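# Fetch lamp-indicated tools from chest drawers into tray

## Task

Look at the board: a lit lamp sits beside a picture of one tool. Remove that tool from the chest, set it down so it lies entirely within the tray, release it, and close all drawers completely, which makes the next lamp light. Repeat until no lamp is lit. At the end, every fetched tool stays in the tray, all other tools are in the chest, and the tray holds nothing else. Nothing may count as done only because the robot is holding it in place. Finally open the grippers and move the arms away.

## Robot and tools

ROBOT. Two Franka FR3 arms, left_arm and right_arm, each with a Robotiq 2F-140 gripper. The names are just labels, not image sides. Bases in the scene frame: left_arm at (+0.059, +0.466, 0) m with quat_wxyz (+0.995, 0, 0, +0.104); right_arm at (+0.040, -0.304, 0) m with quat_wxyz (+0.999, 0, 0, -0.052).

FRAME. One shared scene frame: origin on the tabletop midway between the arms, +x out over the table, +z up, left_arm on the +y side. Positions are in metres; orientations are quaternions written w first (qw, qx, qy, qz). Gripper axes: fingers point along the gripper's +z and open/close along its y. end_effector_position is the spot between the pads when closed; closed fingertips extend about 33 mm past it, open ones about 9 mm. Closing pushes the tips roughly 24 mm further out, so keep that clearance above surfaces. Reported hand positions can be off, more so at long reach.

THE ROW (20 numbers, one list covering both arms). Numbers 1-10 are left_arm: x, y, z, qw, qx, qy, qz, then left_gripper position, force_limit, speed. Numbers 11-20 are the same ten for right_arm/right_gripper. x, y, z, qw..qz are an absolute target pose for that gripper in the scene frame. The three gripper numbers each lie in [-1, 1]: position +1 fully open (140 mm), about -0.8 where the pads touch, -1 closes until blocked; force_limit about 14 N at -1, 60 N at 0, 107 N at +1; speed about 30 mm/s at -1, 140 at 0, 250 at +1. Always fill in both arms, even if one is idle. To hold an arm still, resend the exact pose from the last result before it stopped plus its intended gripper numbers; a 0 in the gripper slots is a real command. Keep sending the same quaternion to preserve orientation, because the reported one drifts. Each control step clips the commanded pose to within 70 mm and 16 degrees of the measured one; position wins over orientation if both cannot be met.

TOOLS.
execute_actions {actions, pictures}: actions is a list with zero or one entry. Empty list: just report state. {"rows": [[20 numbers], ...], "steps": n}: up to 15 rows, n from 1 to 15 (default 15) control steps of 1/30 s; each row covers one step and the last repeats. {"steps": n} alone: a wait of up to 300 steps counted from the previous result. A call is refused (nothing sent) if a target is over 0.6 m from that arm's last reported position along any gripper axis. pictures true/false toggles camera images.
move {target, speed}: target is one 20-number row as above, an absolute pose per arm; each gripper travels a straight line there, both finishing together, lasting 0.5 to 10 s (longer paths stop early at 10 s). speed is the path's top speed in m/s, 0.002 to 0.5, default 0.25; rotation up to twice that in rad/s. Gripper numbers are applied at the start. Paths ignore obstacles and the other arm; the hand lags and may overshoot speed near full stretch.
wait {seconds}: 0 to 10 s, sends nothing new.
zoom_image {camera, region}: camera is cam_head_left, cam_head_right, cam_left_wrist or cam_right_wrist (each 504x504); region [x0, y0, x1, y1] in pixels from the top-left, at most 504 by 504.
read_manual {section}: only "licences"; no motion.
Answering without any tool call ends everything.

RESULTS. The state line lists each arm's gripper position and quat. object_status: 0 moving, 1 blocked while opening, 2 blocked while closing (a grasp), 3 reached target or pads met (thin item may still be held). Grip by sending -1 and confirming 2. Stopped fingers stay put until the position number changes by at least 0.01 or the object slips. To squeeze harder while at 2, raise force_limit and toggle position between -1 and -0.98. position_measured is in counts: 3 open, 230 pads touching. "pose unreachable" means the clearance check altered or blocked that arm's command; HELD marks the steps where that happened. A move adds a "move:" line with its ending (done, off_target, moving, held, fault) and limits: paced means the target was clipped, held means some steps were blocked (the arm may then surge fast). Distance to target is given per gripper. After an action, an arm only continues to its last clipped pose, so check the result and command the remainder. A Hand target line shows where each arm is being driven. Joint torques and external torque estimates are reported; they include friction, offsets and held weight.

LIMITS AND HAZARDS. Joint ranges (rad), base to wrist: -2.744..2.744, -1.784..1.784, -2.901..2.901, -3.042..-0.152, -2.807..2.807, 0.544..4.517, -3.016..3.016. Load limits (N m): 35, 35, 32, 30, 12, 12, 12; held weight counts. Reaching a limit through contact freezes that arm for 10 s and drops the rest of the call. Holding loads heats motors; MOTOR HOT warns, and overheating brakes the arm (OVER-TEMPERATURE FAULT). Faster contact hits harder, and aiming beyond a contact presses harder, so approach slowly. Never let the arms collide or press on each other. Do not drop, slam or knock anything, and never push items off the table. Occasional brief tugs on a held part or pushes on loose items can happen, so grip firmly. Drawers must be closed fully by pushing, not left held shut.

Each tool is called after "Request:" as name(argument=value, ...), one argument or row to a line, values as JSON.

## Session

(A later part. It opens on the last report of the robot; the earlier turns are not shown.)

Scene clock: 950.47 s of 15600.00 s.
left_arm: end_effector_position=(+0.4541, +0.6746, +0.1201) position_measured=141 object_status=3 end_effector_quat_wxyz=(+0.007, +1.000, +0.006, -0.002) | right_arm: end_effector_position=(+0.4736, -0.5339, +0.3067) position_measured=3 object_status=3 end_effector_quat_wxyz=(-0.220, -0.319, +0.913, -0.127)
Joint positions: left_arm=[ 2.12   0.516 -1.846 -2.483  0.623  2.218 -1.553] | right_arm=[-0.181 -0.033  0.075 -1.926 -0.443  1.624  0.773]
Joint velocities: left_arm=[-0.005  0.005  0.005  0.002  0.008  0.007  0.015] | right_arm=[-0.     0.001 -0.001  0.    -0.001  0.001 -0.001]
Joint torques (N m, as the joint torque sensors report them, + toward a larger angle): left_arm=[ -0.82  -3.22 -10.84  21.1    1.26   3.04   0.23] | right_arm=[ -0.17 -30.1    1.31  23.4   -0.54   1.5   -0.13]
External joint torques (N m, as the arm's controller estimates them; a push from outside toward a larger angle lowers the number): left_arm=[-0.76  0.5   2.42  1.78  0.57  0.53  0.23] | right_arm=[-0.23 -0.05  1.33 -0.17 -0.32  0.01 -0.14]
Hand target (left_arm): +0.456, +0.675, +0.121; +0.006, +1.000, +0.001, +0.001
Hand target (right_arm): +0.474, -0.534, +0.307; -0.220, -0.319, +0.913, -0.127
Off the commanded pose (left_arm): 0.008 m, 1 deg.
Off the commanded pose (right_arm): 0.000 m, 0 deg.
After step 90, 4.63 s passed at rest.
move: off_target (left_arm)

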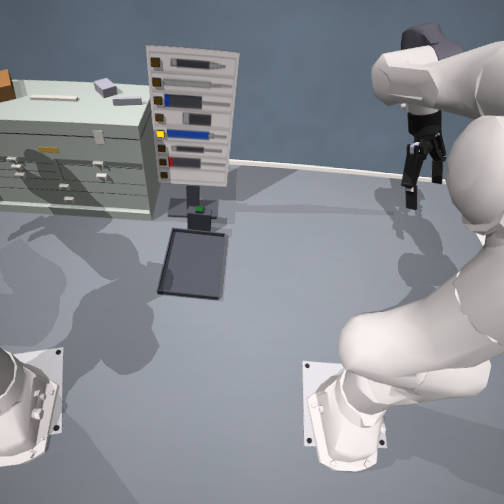

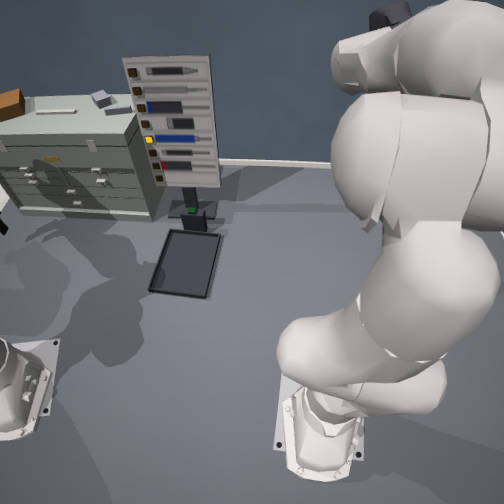

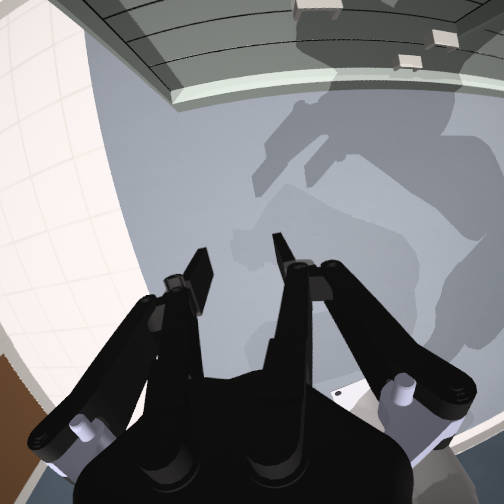

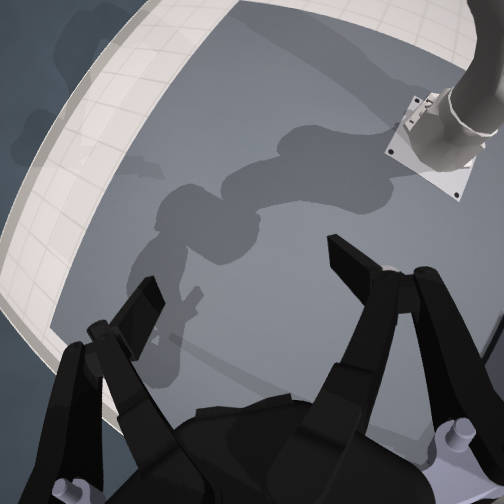

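Request:
move(
  target=[0.50,0.95,0.10,0,1,0,0,-0.1,0,0,0.4736,-0.5339,0.3067,-0.220,-0.319,0.913,-0.127,1,0,0],
  speed=0.15,
)

Request:
move(
  target=[0.40,0.84,0.45,0,1,0,0,-0.1,0,0,0.4736,-0.5339,0.3067,-0.220,-0.319,0.913,-0.127,1,0,0],
  speed=0.18,
)

Scene clock: 967.27 s of 15600.00 s.
left_arm: end_effector_position=(+0.5053, +0.9471, +0.1018) position_measured=141 object_status=3 end_effector_quat_wxyz=(+0.001, +1.000, +0.004, +0.005) | right_arm: end_effector_position=(+0.4736, -0.5339, +0.3067) position_measured=3 object_status=3 end_effector_quat_wxyz=(-0.220, -0.319, +0.913, -0.127)
Joint positions: left_arm=[ 1.519  0.806 -1.121 -1.721  0.789  2.005 -1.209] | right_arm=[-0.181 -0.033  0.075 -1.926 -0.443  1.624  0.773]
Joint velocities: left_arm=[-0.001  0.001  0.001  0.002  0.003 -0.012  0.025] | right_arm=[ 0.     0.     0.    -0.    -0.    -0.    -0.001]
Joint torques (N m, as the joint torque sensors report them, + toward a larger angle): left_arm=[ -1.42 -36.88 -19.91  19.38   1.36   2.11   0.14] | right_arm=[  0.   -29.83   1.05  23.81  -0.52   1.53  -0.08]
External joint torques (N m, as the arm's controller estimates them; a push from outside toward a larger angle lowers the number): left_arm=[-1.48  0.21  0.81  1.44  0.59 -0.43  0.14] | right_arm=[-0.12  0.22  1.    0.29 -0.31  0.04 -0.09]
Hand target (left_arm): +0.505, +0.947, +0.102; +0.001, +1.000, -0.003, +0.003
Hand target (right_arm): +0.474, -0.534, +0.307; -0.220, -0.319, +0.913, -0.127
Off the commanded pose (left_arm): 0.006 m, 1 deg.
Off the commanded pose (right_arm): 0.000 m, 0 deg.
After step 90, 11.30 s passed at rest.
move: off_target (left_arm)

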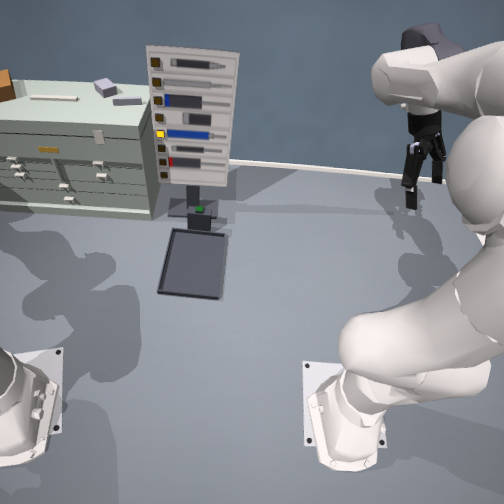

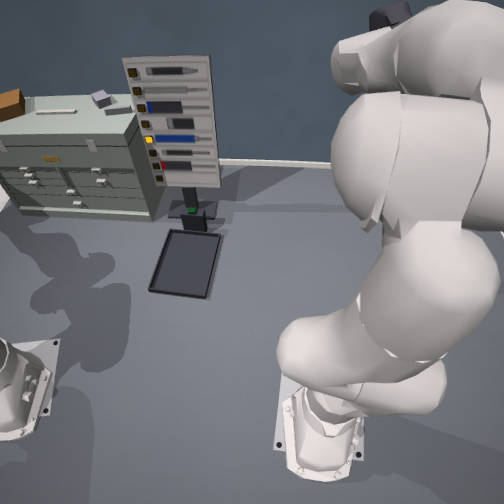

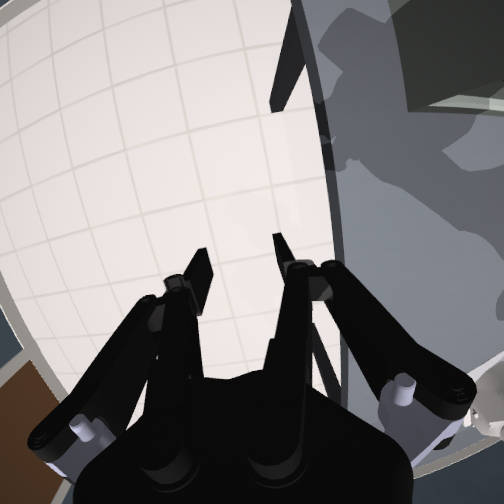

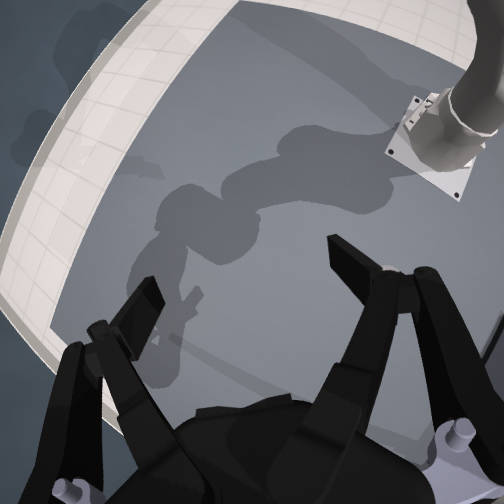

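Scene clock: 970.07 s of 15600.00 s.
left_arm: end_effector_position=(+0.4055, +0.8425, +0.4476) position_measured=141 object_status=3 end_effector_quat_wxyz=(+0.002, +1.000, +0.002, +0.001) | right_arm: end_effector_position=(+0.4736, -0.5339, +0.3067) position_measured=3 object_status=3 end_effector_quat_wxyz=(-0.220, -0.319, +0.913, -0.127)
Joint positions: left_arm=[ 2.205  0.492 -1.973 -1.584  0.453  1.396 -1.098] | right_arm=[-0.181 -0.033  0.075 -1.926 -0.443  1.624  0.773]
Joint velocities: left_arm=[-0.001  0.004  0.001 -0.    -0.    -0.012 -0.001] | right_arm=[ 0.001  0.001 -0.001 -0.001  0.002 -0.     0.001]
Joint torques (N m, as the joint torque sensors report them, + toward a larger angle): left_arm=[  0.17  -8.85 -13.98  21.23   0.84   2.25   0.22] | right_arm=[ -0.42 -29.59   0.72  23.81  -0.5    1.5   -0.07]
External joint torques (N m, as the arm's controller estimates them; a push from outside toward a larger angle lowers the number): left_arm=[ 0.26  0.24 -0.07  1.4   0.03 -0.28  0.22] | right_arm=[-0.35  0.53  0.86  0.21 -0.27  0.01 -0.08]
Hand target (left_arm): +0.404, +0.842, +0.448; +0.003, +1.000, -0.000, +0.000
Hand target (right_arm): +0.474, -0.534, +0.307; -0.220, -0.319, +0.913, -0.127
Off the commanded pose (left_arm): 0.006 m, 0 deg.
Off the commanded pose (right_arm): 0.000 m, 0 deg.
move: off_target (left_arm)

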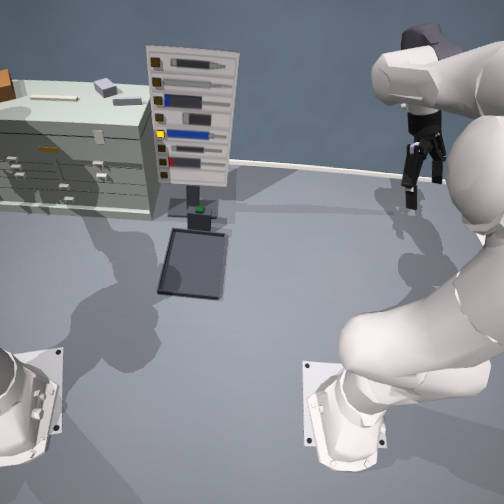

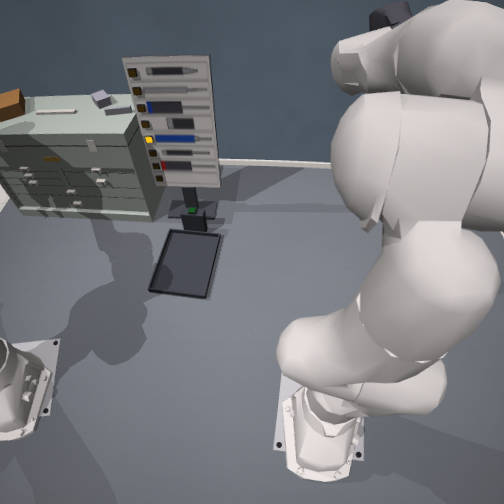

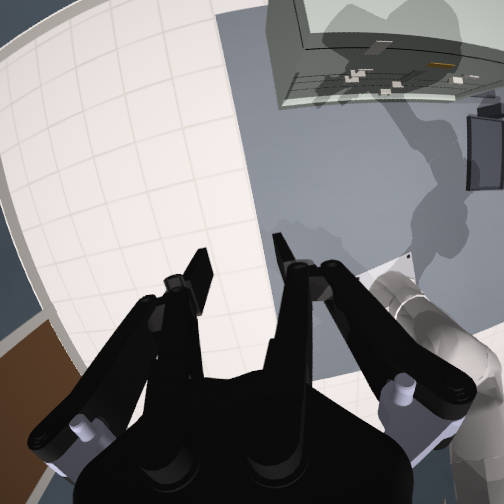

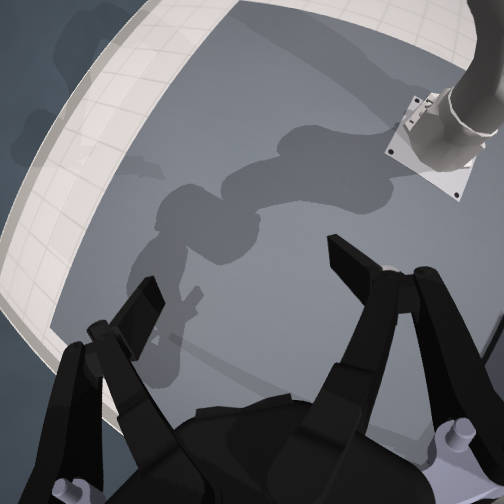

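Request:
move(
  target=[0.58,1.0,0.15,0,1,0,0,-0.1,0,0,0.4736,-0.5339,0.3067,-0.220,-0.319,0.913,-0.127,1,0,0],
  speed=0.18,
)

Scene clock: 986.27 s of 15600.00 s.
left_arm: end_effector_position=(+0.5799, +0.9971, +0.1543) position_measured=141 object_status=3 end_effector_quat_wxyz=(-0.004, +1.000, +0.001, +0.003) | right_arm: end_effector_position=(+0.4736, -0.5339, +0.3067) position_measured=3 object_status=3 end_effector_quat_wxyz=(-0.220, -0.319, +0.913, -0.127)
Joint positions: left_arm=[ 1.197  0.959 -1.044 -1.191  0.806  1.75  -1.122] | right_arm=[-0.181 -0.033  0.075 -1.926 -0.443  1.624  0.773]
Joint velocities: left_arm=[-0.001 -0.001 -0.     0.002  0.003 -0.     0.008] | right_arm=[-0.001  0.001 -0.001  0.001 -0.001 -0.     0.001]
Joint torques (N m, as the joint torque sensors report them, + toward a larger angle): left_arm=[ -1.73 -48.9  -16.92  19.33   1.42   2.26   0.21] | right_arm=[ -0.26 -29.55   0.98  23.63  -0.54   1.45  -0.11]
External joint torques (N m, as the arm's controller estimates them; a push from outside toward a larger angle lowers the number): left_arm=[-1.62 -0.28  2.18  2.02  0.58 -0.29  0.21] | right_arm=[-0.3   0.57  1.01  0.04 -0.31 -0.04 -0.12]
Hand target (left_arm): +0.579, +0.997, +0.154; -0.005, +1.000, -0.002, +0.001
Hand target (right_arm): +0.474, -0.534, +0.307; -0.220, -0.319, +0.913, -0.127
Off the commanded pose (left_arm): 0.005 m, 1 deg.
Off the commanded pose (right_arm): 0.000 m, 0 deg.
After step 90, 10.50 s passed at rest.
move: off_target (left_arm)

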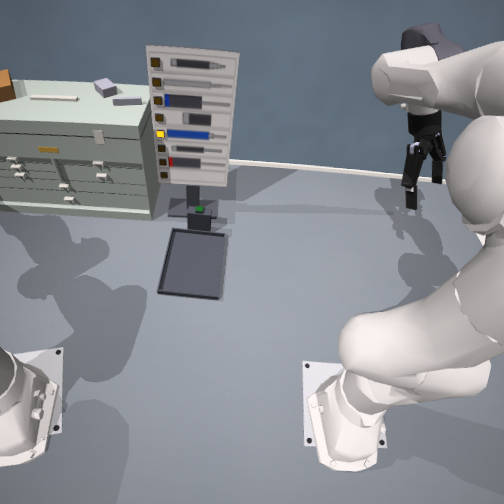

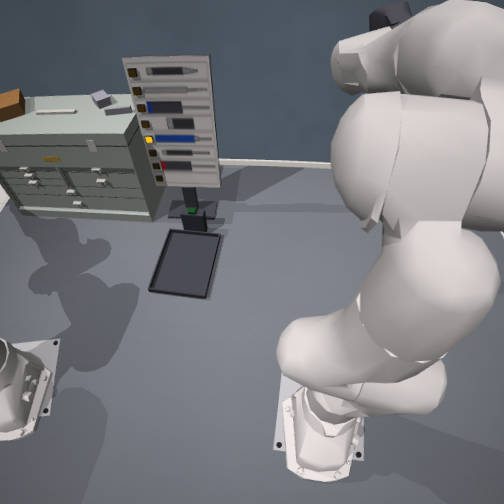

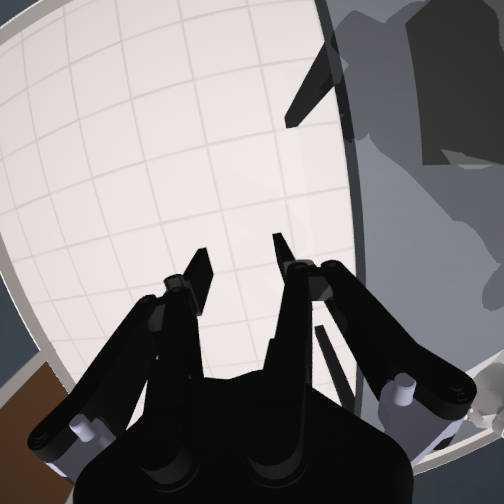

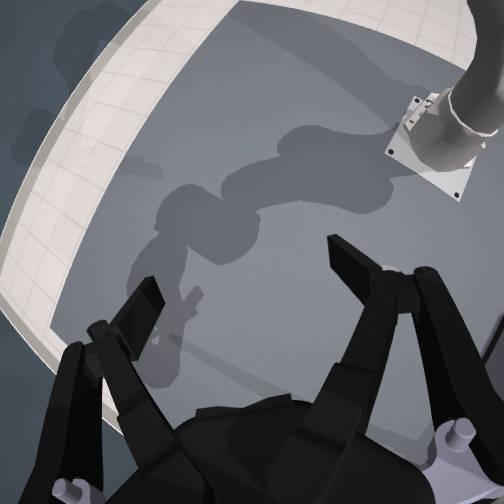

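Request:
move(
  target=[0.63,0.72,0.47,0,1,0,0,-0.1,0,0,0.4736,-0.5339,0.3067,-0.220,-0.319,0.913,-0.127,1,0,0],
  speed=0.15,
)

Scene clock: 998.90 s of 15600.00 s.
left_arm: end_effector_position=(+0.6298, +0.7225, +0.4724) position_measured=141 object_status=3 end_effector_quat_wxyz=(-0.005, +1.000, -0.002, +0.003) | right_arm: end_effector_position=(+0.4736, -0.5339, +0.3067) position_measured=3 object_status=3 end_effector_quat_wxyz=(-0.220, -0.319, +0.913, -0.127)
Joint positions: left_arm=[ 0.815  0.568 -1.131 -0.859  0.564  1.192 -1.374] | right_arm=[-0.181 -0.033  0.075 -1.926 -0.443  1.624  0.773]
Joint velocities: left_arm=[-0.008  0.001  0.011  0.006  0.001 -0.016 -0.001] | right_arm=[-0.001  0.001 -0.001 -0.    -0.     0.001 -0.   ]
Joint torques (N m, as the joint torque sensors report them, + toward a larger angle): left_arm=[ -2.56 -38.21  -7.88  17.77   1.2    2.16  -0.26] | right_arm=[ -0.12 -29.62   1.15  24.04  -0.53   1.45  -0.12]
External joint torques (N m, as the arm's controller estimates them; a push from outside toward a larger angle lowers the number): left_arm=[-2.77 -0.54  2.28  1.38  0.36 -0.37 -0.26] | right_arm=[-0.02  0.32  1.32  0.56 -0.3  -0.03 -0.13]
Hand target (left_arm): +0.629, +0.722, +0.472; -0.005, +1.000, +0.001, +0.001
Hand target (right_arm): +0.474, -0.534, +0.307; -0.220, -0.319, +0.913, -0.127
Off the commanded pose (left_arm): 0.003 m, 1 deg.
Off the commanded pose (right_arm): 0.000 m, 0 deg.
After step 90, 6.10 s passed at rest.
move: done

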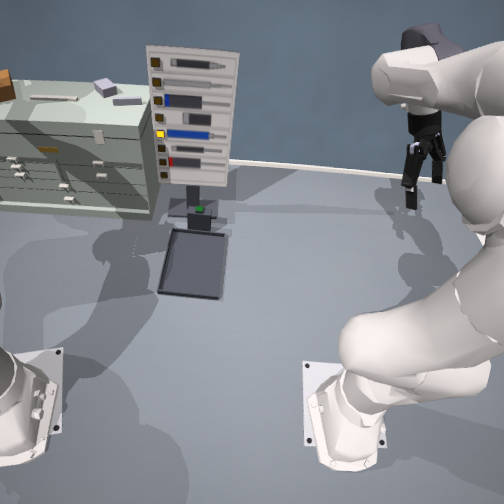

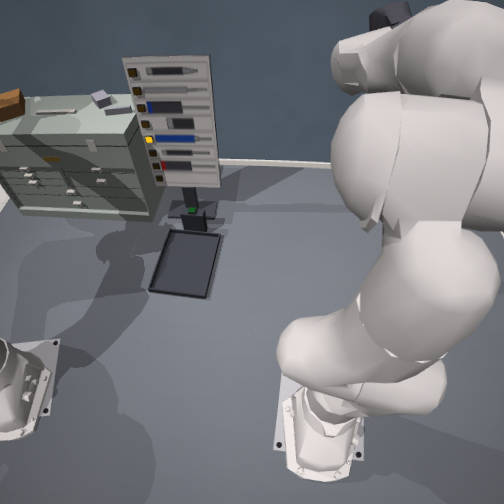

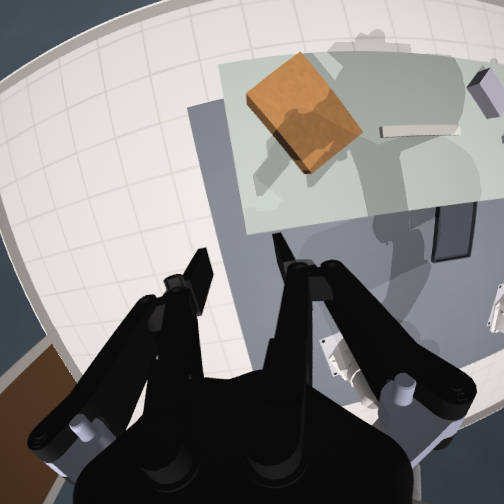

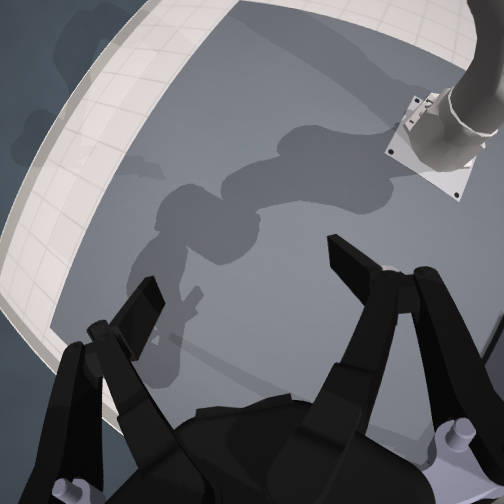

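Request:
move(
  target=[0.67,0.45,0.46,0,1,0,0,-0.1,0,0,0.4736,-0.5339,0.3067,-0.220,-0.319,0.913,-0.127,1,0,0],
  speed=0.15,
)

Scene clock: 1010.60 s of 15600.00 s.
left_arm: end_effector_position=(+0.6671, +0.4545, +0.4592) position_measured=141 object_status=3 end_effector_quat_wxyz=(-0.005, +1.000, -0.004, +0.002) | right_arm: end_effector_position=(+0.4736, -0.5339, +0.3067) position_measured=3 object_status=3 end_effector_quat_wxyz=(-0.220, -0.319, +0.913, -0.127)
Joint positions: left_arm=[ 0.529  0.438 -1.127 -1.085  0.42   1.307 -1.798] | right_arm=[-0.181 -0.033  0.075 -1.926 -0.443  1.624  0.773]
Joint velocities: left_arm=[-0.011 -0.     0.009  0.004 -0.    -0.003 -0.027] | right_arm=[-0.     0.001 -0.001 -0.001  0.    -0.001  0.001]
Joint torques (N m, as the joint torque sensors report them, + toward a larger angle): left_arm=[ -2.04 -32.99  -7.32  21.74   0.68   2.2   -0.32] | right_arm=[ -0.23 -29.93   0.86  23.73  -0.53   1.45  -0.19]
External joint torques (N m, as the arm's controller estimates them; a push from outside toward a larger angle lowers the number): left_arm=[-1.83 -0.21  2.58  2.32 -0.18 -0.33 -0.32] | right_arm=[-0.12  0.16  1.05  0.18 -0.29 -0.03 -0.2 ]
Hand target (left_arm): +0.666, +0.454, +0.459; -0.005, +1.000, +0.002, +0.000
Hand target (right_arm): +0.474, -0.534, +0.307; -0.220, -0.319, +0.913, -0.127
Off the commanded pose (left_arm): 0.005 m, 1 deg.
Off the commanded pose (right_arm): 0.000 m, 0 deg.
After step 90, 6.20 s passed at rest.
move: off_target (left_arm)

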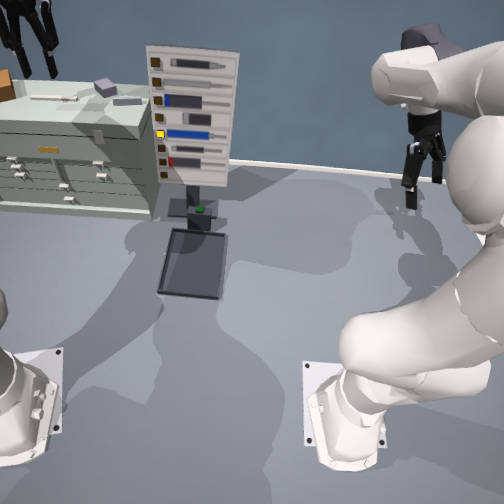

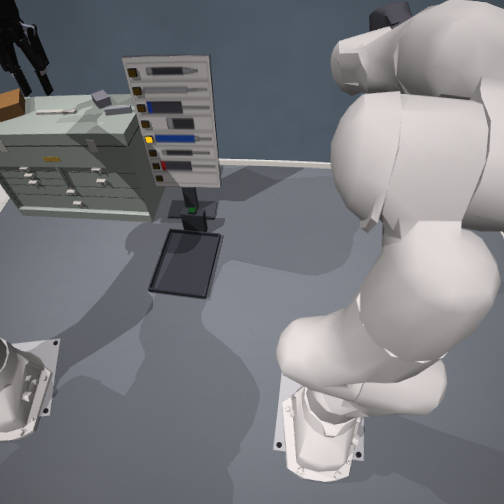

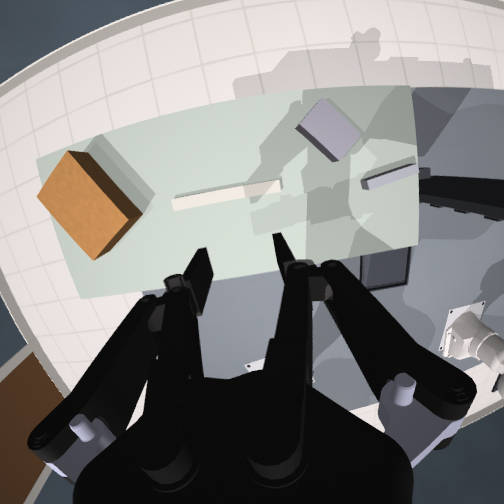

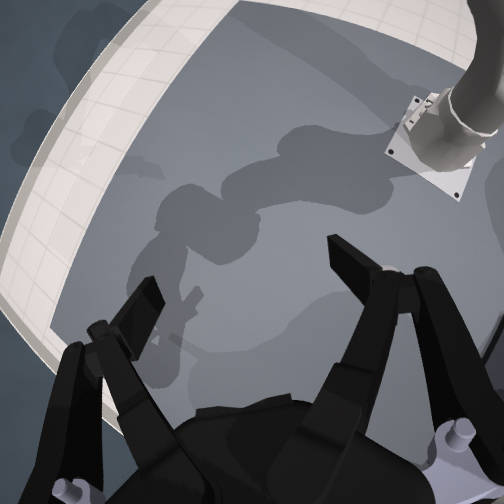

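Request:
move(
  target=[0.50,0.27,0.44,0,1,0,0,-0.1,0,0,0.4736,-0.5339,0.3067,-0.220,-0.319,0.913,-0.127,1,0,0],
  speed=0.15,
)

Scene clock: 1018.77 s of 15600.00 s.
left_arm: end_effector_position=(+0.4994, +0.2745, +0.4442) position_measured=141 object_status=3 end_effector_quat_wxyz=(+0.006, +1.000, +0.007, +0.005) | right_arm: end_effector_position=(+0.4736, -0.5339, +0.3067) position_measured=3 object_status=3 end_effector_quat_wxyz=(-0.220, -0.319, +0.913, -0.127)
Joint positions: left_arm=[ 0.634 -0.472 -0.932 -1.729 -0.388  1.454 -1.672] | right_arm=[-0.181 -0.033  0.075 -1.926 -0.443  1.624  0.773]
Joint velocities: left_arm=[-0.     0.001  0.017 -0.011 -0.01   0.001  0.003] | right_arm=[ 0.001  0.001 -0.001  0.    -0.     0.    -0.   ]
Joint torques (N m, as the joint torque sensors report them, + toward a larger angle): left_arm=[-1.63 -1.27 13.   20.44  0.56  2.9   0.22] | right_arm=[ -0.21 -29.6    0.88  24.02  -0.57   1.46  -0.16]
External joint torques (N m, as the arm's controller estimates them; a push from outside toward a larger angle lowers the number): left_arm=[-1.34  0.21  1.89 -0.82 -0.25  0.35  0.22] | right_arm=[-0.09  0.49  1.07  0.45 -0.33 -0.02 -0.17]
Hand target (left_arm): +0.499, +0.274, +0.444; +0.008, +1.000, +0.005, +0.005
Hand target (right_arm): +0.474, -0.534, +0.307; -0.220, -0.319, +0.913, -0.127
Off the commanded pose (left_arm): 0.006 m, 1 deg.
Off the commanded pose (right_arm): 0.000 m, 0 deg.
After step 90, 3.13 s passed at rest.
move: off_target (left_arm)

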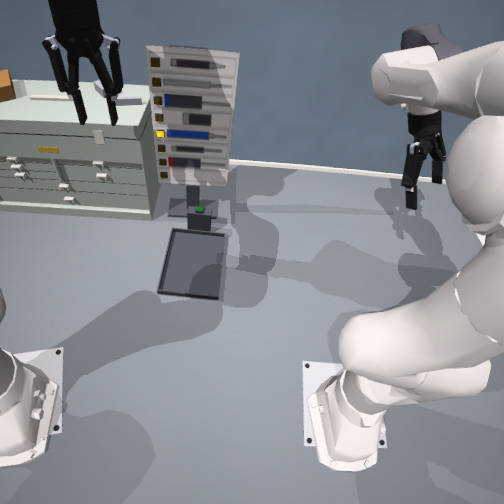

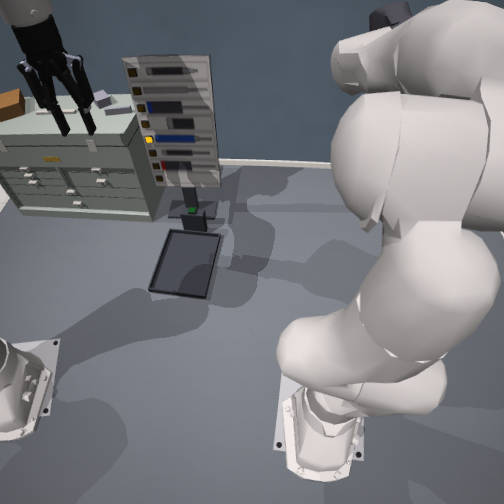

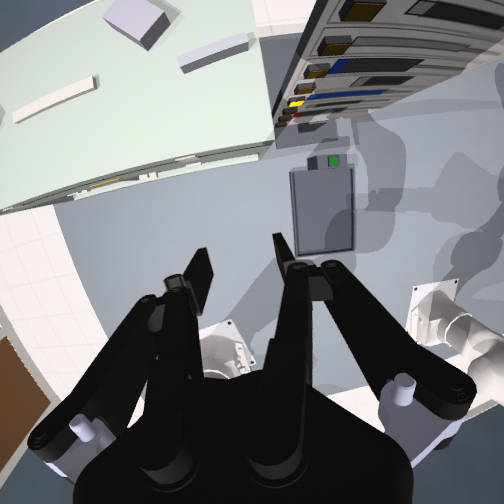

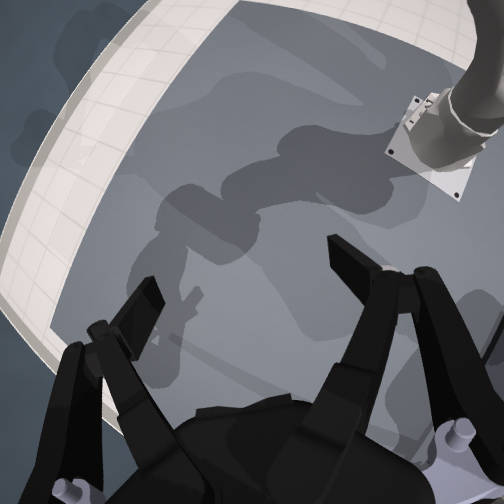

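Now retract and shift +y.

Request:
move(
  target=[0.38,0.48,0.40,0,1,0,0,-0.1,0,0,0.4736,-0.5339,0.3067,-0.220,-0.319,0.913,-0.127,1,0,0],
  speed=0.15,
)

Scene clock: 1026.07 s of 15600.00 s.
left_arm: end_effector_position=(+0.3808, +0.4749, +0.3996) position_measured=141 object_status=3 end_effector_quat_wxyz=(+0.010, +1.000, +0.004, +0.003) | right_arm: end_effector_position=(+0.4736, -0.5339, +0.3067) position_measured=3 object_status=3 end_effector_quat_wxyz=(-0.220, -0.319, +0.913, -0.127)
Joint positions: left_arm=[ 0.365 -0.787 -0.328 -2.259 -0.251  1.501 -1.26 ] | right_arm=[-0.181 -0.033  0.075 -1.926 -0.443  1.624  0.773]
Joint velocities: left_arm=[-0.005 -0.001  0.002 -0.001  0.005  0.004  0.025] | right_arm=[ 0.001  0.001  0.001 -0.001 -0.001  0.     0.   ]
Joint torques (N m, as the joint torque sensors report them, + toward a larger angle): left_arm=[-1.82 -3.67  9.47 21.71  1.4   2.93  0.32] | right_arm=[ -0.19 -29.53   0.92  24.13  -0.51   1.47  -0.15]
External joint torques (N m, as the arm's controller estimates them; a push from outside toward a larger angle lowers the number): left_arm=[-1.86 -0.55  3.35 -0.84  0.59  0.41  0.32] | right_arm=[-0.3   0.61  0.87  0.55 -0.29 -0.03 -0.16]
Hand target (left_arm): +0.381, +0.476, +0.399; +0.009, +1.000, -0.002, +0.004
Hand target (right_arm): +0.474, -0.534, +0.307; -0.220, -0.319, +0.913, -0.127
Off the commanded pose (left_arm): 0.005 m, 1 deg.
Off the commanded pose (right_arm): 0.000 m, 0 deg.
After step 90, 2.03 s passed at rest.
move: off_target (left_arm)

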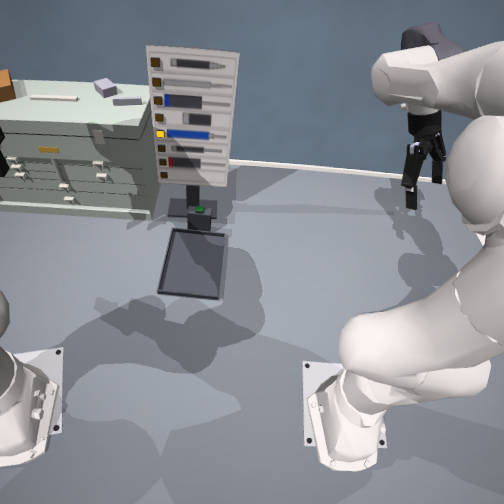

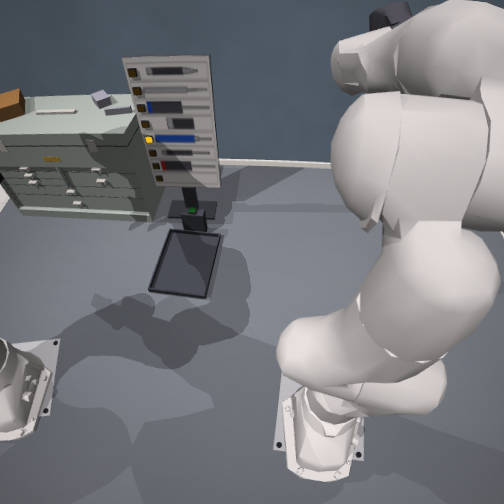

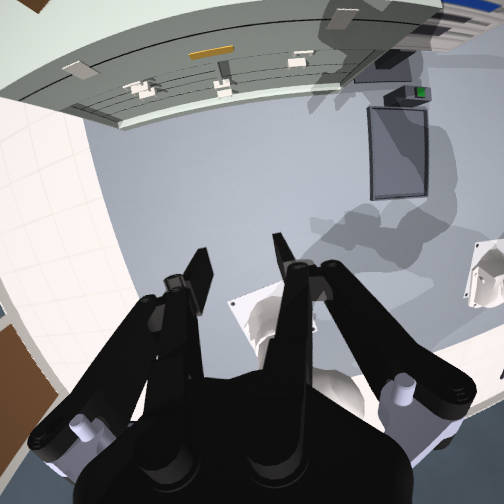

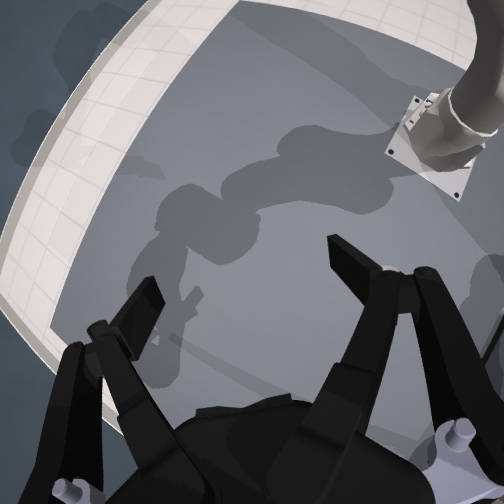

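Request:
move(
  target=[0.36,0.64,0.40,0,1,0,0,-0.1,0,0,0.4736,-0.5339,0.3067,-0.220,-0.319,0.913,-0.127,1,0,0],
  speed=0.15,
)

Request:
move(
  target=[0.60,0.74,0.46,0,1,0,0,-0.1,0,0,0.4736,-0.5339,0.3067,-0.220,-0.319,0.913,-0.127,1,0,0],
  speed=0.15,
)

Scene clock: 1041.00 s of 15600.00 s.
left_arm: end_effector_position=(+0.3605, +0.6368, +0.3978) position_measured=141 object_status=3 end_effector_quat_wxyz=(+0.003, +1.000, +0.007, +0.001) | right_arm: end_effector_position=(+0.4736, -0.5339, +0.3067) position_measured=3 object_status=3 end_effector_quat_wxyz=(-0.220, -0.319, +0.913, -0.127)
Joint positions: left_arm=[ 0.376 -0.648 -0.044 -2.22  -0.033  1.57  -1.035] | right_arm=[-0.181 -0.033  0.075 -1.926 -0.443  1.624  0.773]
Joint velocities: left_arm=[-0.002  0.001  0.002 -0.     0.004  0.002  0.026] | right_arm=[ 0.    -0.001 -0.001  0.001  0.    -0.    -0.001]
Joint torques (N m, as the joint torque sensors report them, + toward a larger angle): left_arm=[-1.4  -9.12  2.52 25.59  1.4   3.08  0.24] | right_arm=[ -0.35 -29.87   0.9   23.85  -0.52   1.47  -0.08]
External joint torques (N m, as the arm's controller estimates them; a push from outside toward a larger angle lowers the number): left_arm=[-1.45 -0.01  2.24  1.92  0.57  0.56  0.24] | right_arm=[-0.38  0.31  0.95  0.23 -0.3  -0.02 -0.09]
Hand target (left_arm): +0.362, +0.638, +0.399; +0.002, +1.000, +0.000, +0.002
Hand target (right_arm): +0.474, -0.534, +0.307; -0.220, -0.319, +0.913, -0.127
Off the commanded pose (left_arm): 0.004 m, 1 deg.
Off the commanded pose (right_arm): 0.000 m, 0 deg.
After step 90, 10.20 s passed at rest.
move: off_target (left_arm)

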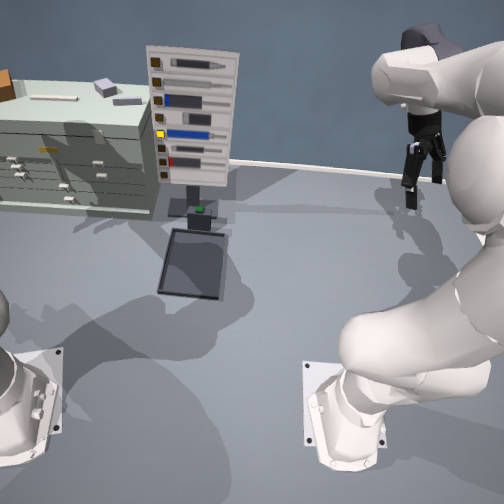

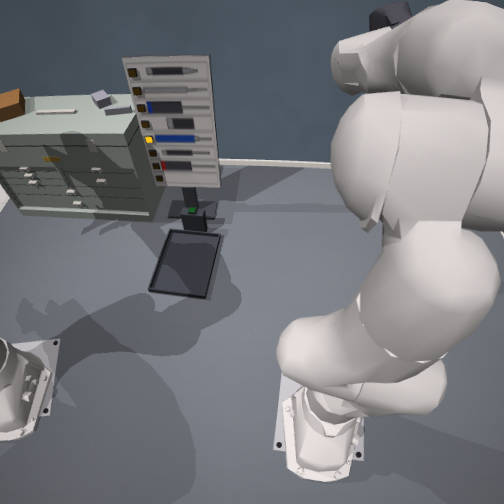

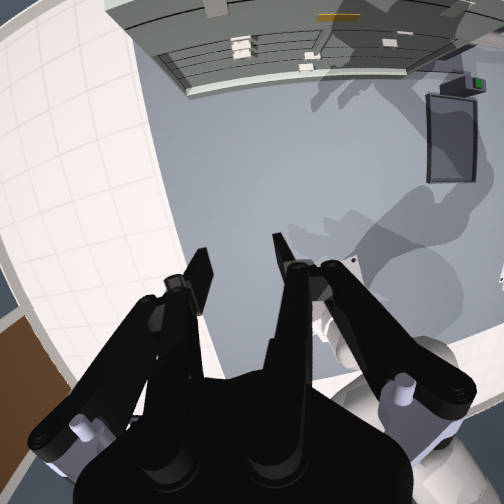

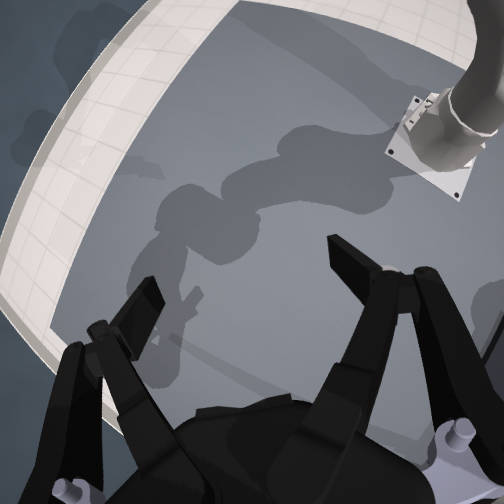

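Scene clock: 1043.47 s of 15600.00 s.
left_arm: end_effector_position=(+0.6006, +0.7416, +0.4622) position_measured=141 object_status=3 end_effector_quat_wxyz=(-0.007, +1.000, -0.002, -0.003) | right_arm: end_effector_position=(+0.4736, -0.5339, +0.3067) position_measured=3 object_status=3 end_effector_quat_wxyz=(-0.220, -0.319, +0.913, -0.127)
Joint positions: left_arm=[ 0.341  0.268 -0.115 -1.084  0.047  1.352 -1.118] | right_arm=[-0.181 -0.033  0.075 -1.926 -0.443  1.624  0.773]
Joint velocities: left_arm=[ 0.     0.003 -0.     0.002  0.004 -0.014 -0.005] | right_arm=[ 0.001 -0.001 -0.001  0.001 -0.001  0.    -0.001]
Joint torques (N m, as the joint torque sensors report them, + toward a larger angle): left_arm=[ -1.82 -37.49   0.22  23.46   1.43   2.15  -0.19] | right_arm=[ -0.23 -29.2    0.65  23.36  -0.52   1.48  -0.16]
External joint torques (N m, as the arm's controller estimates them; a push from outside toward a larger angle lowers the number): left_arm=[-1.91  0.87  0.67  1.64  0.54 -0.39 -0.18] | right_arm=[-0.26  1.05  0.69 -0.3  -0.3  -0.02 -0.17]
Hand target (left_arm): +0.600, +0.741, +0.462; -0.007, +1.000, -0.000, -0.005
Hand target (right_arm): +0.474, -0.534, +0.307; -0.220, -0.319, +0.913, -0.127
Off the commanded pose (left_arm): 0.003 m, 1 deg.
Off the commanded pose (right_arm): 0.000 m, 0 deg.
move: done

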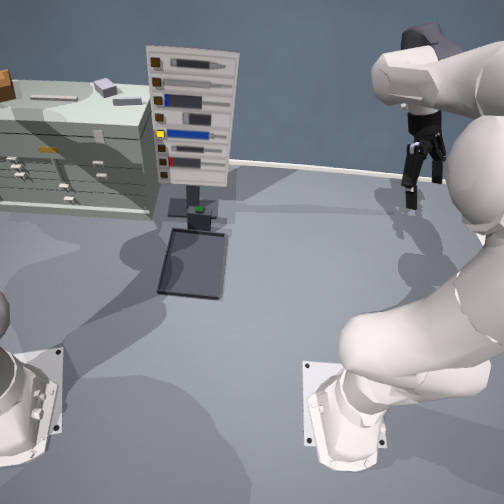

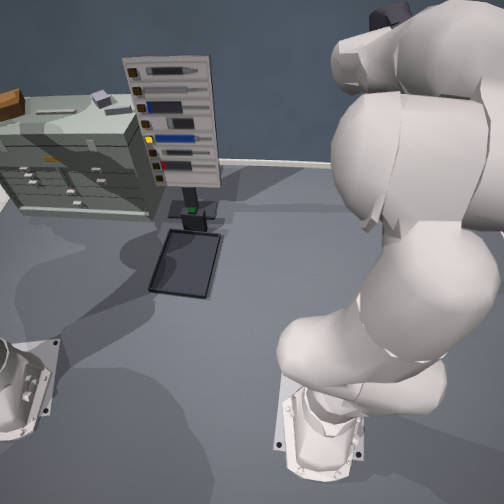

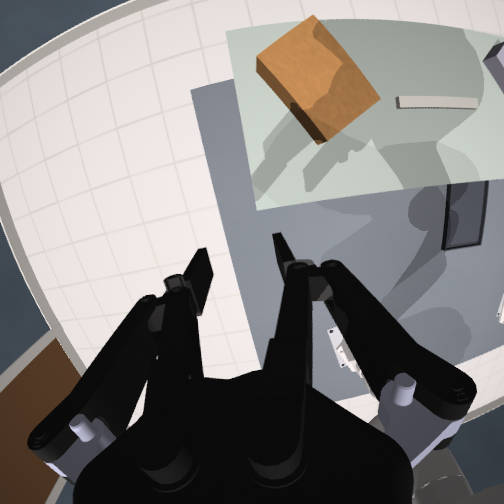

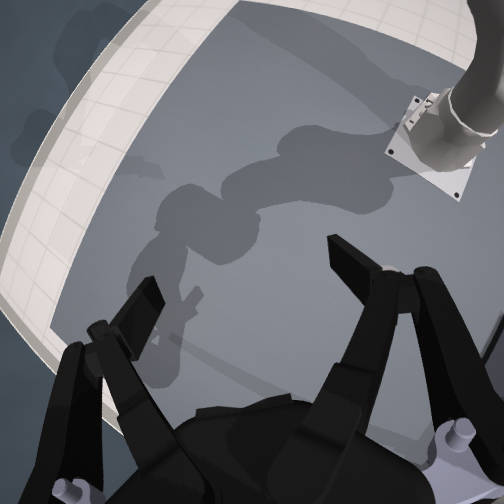

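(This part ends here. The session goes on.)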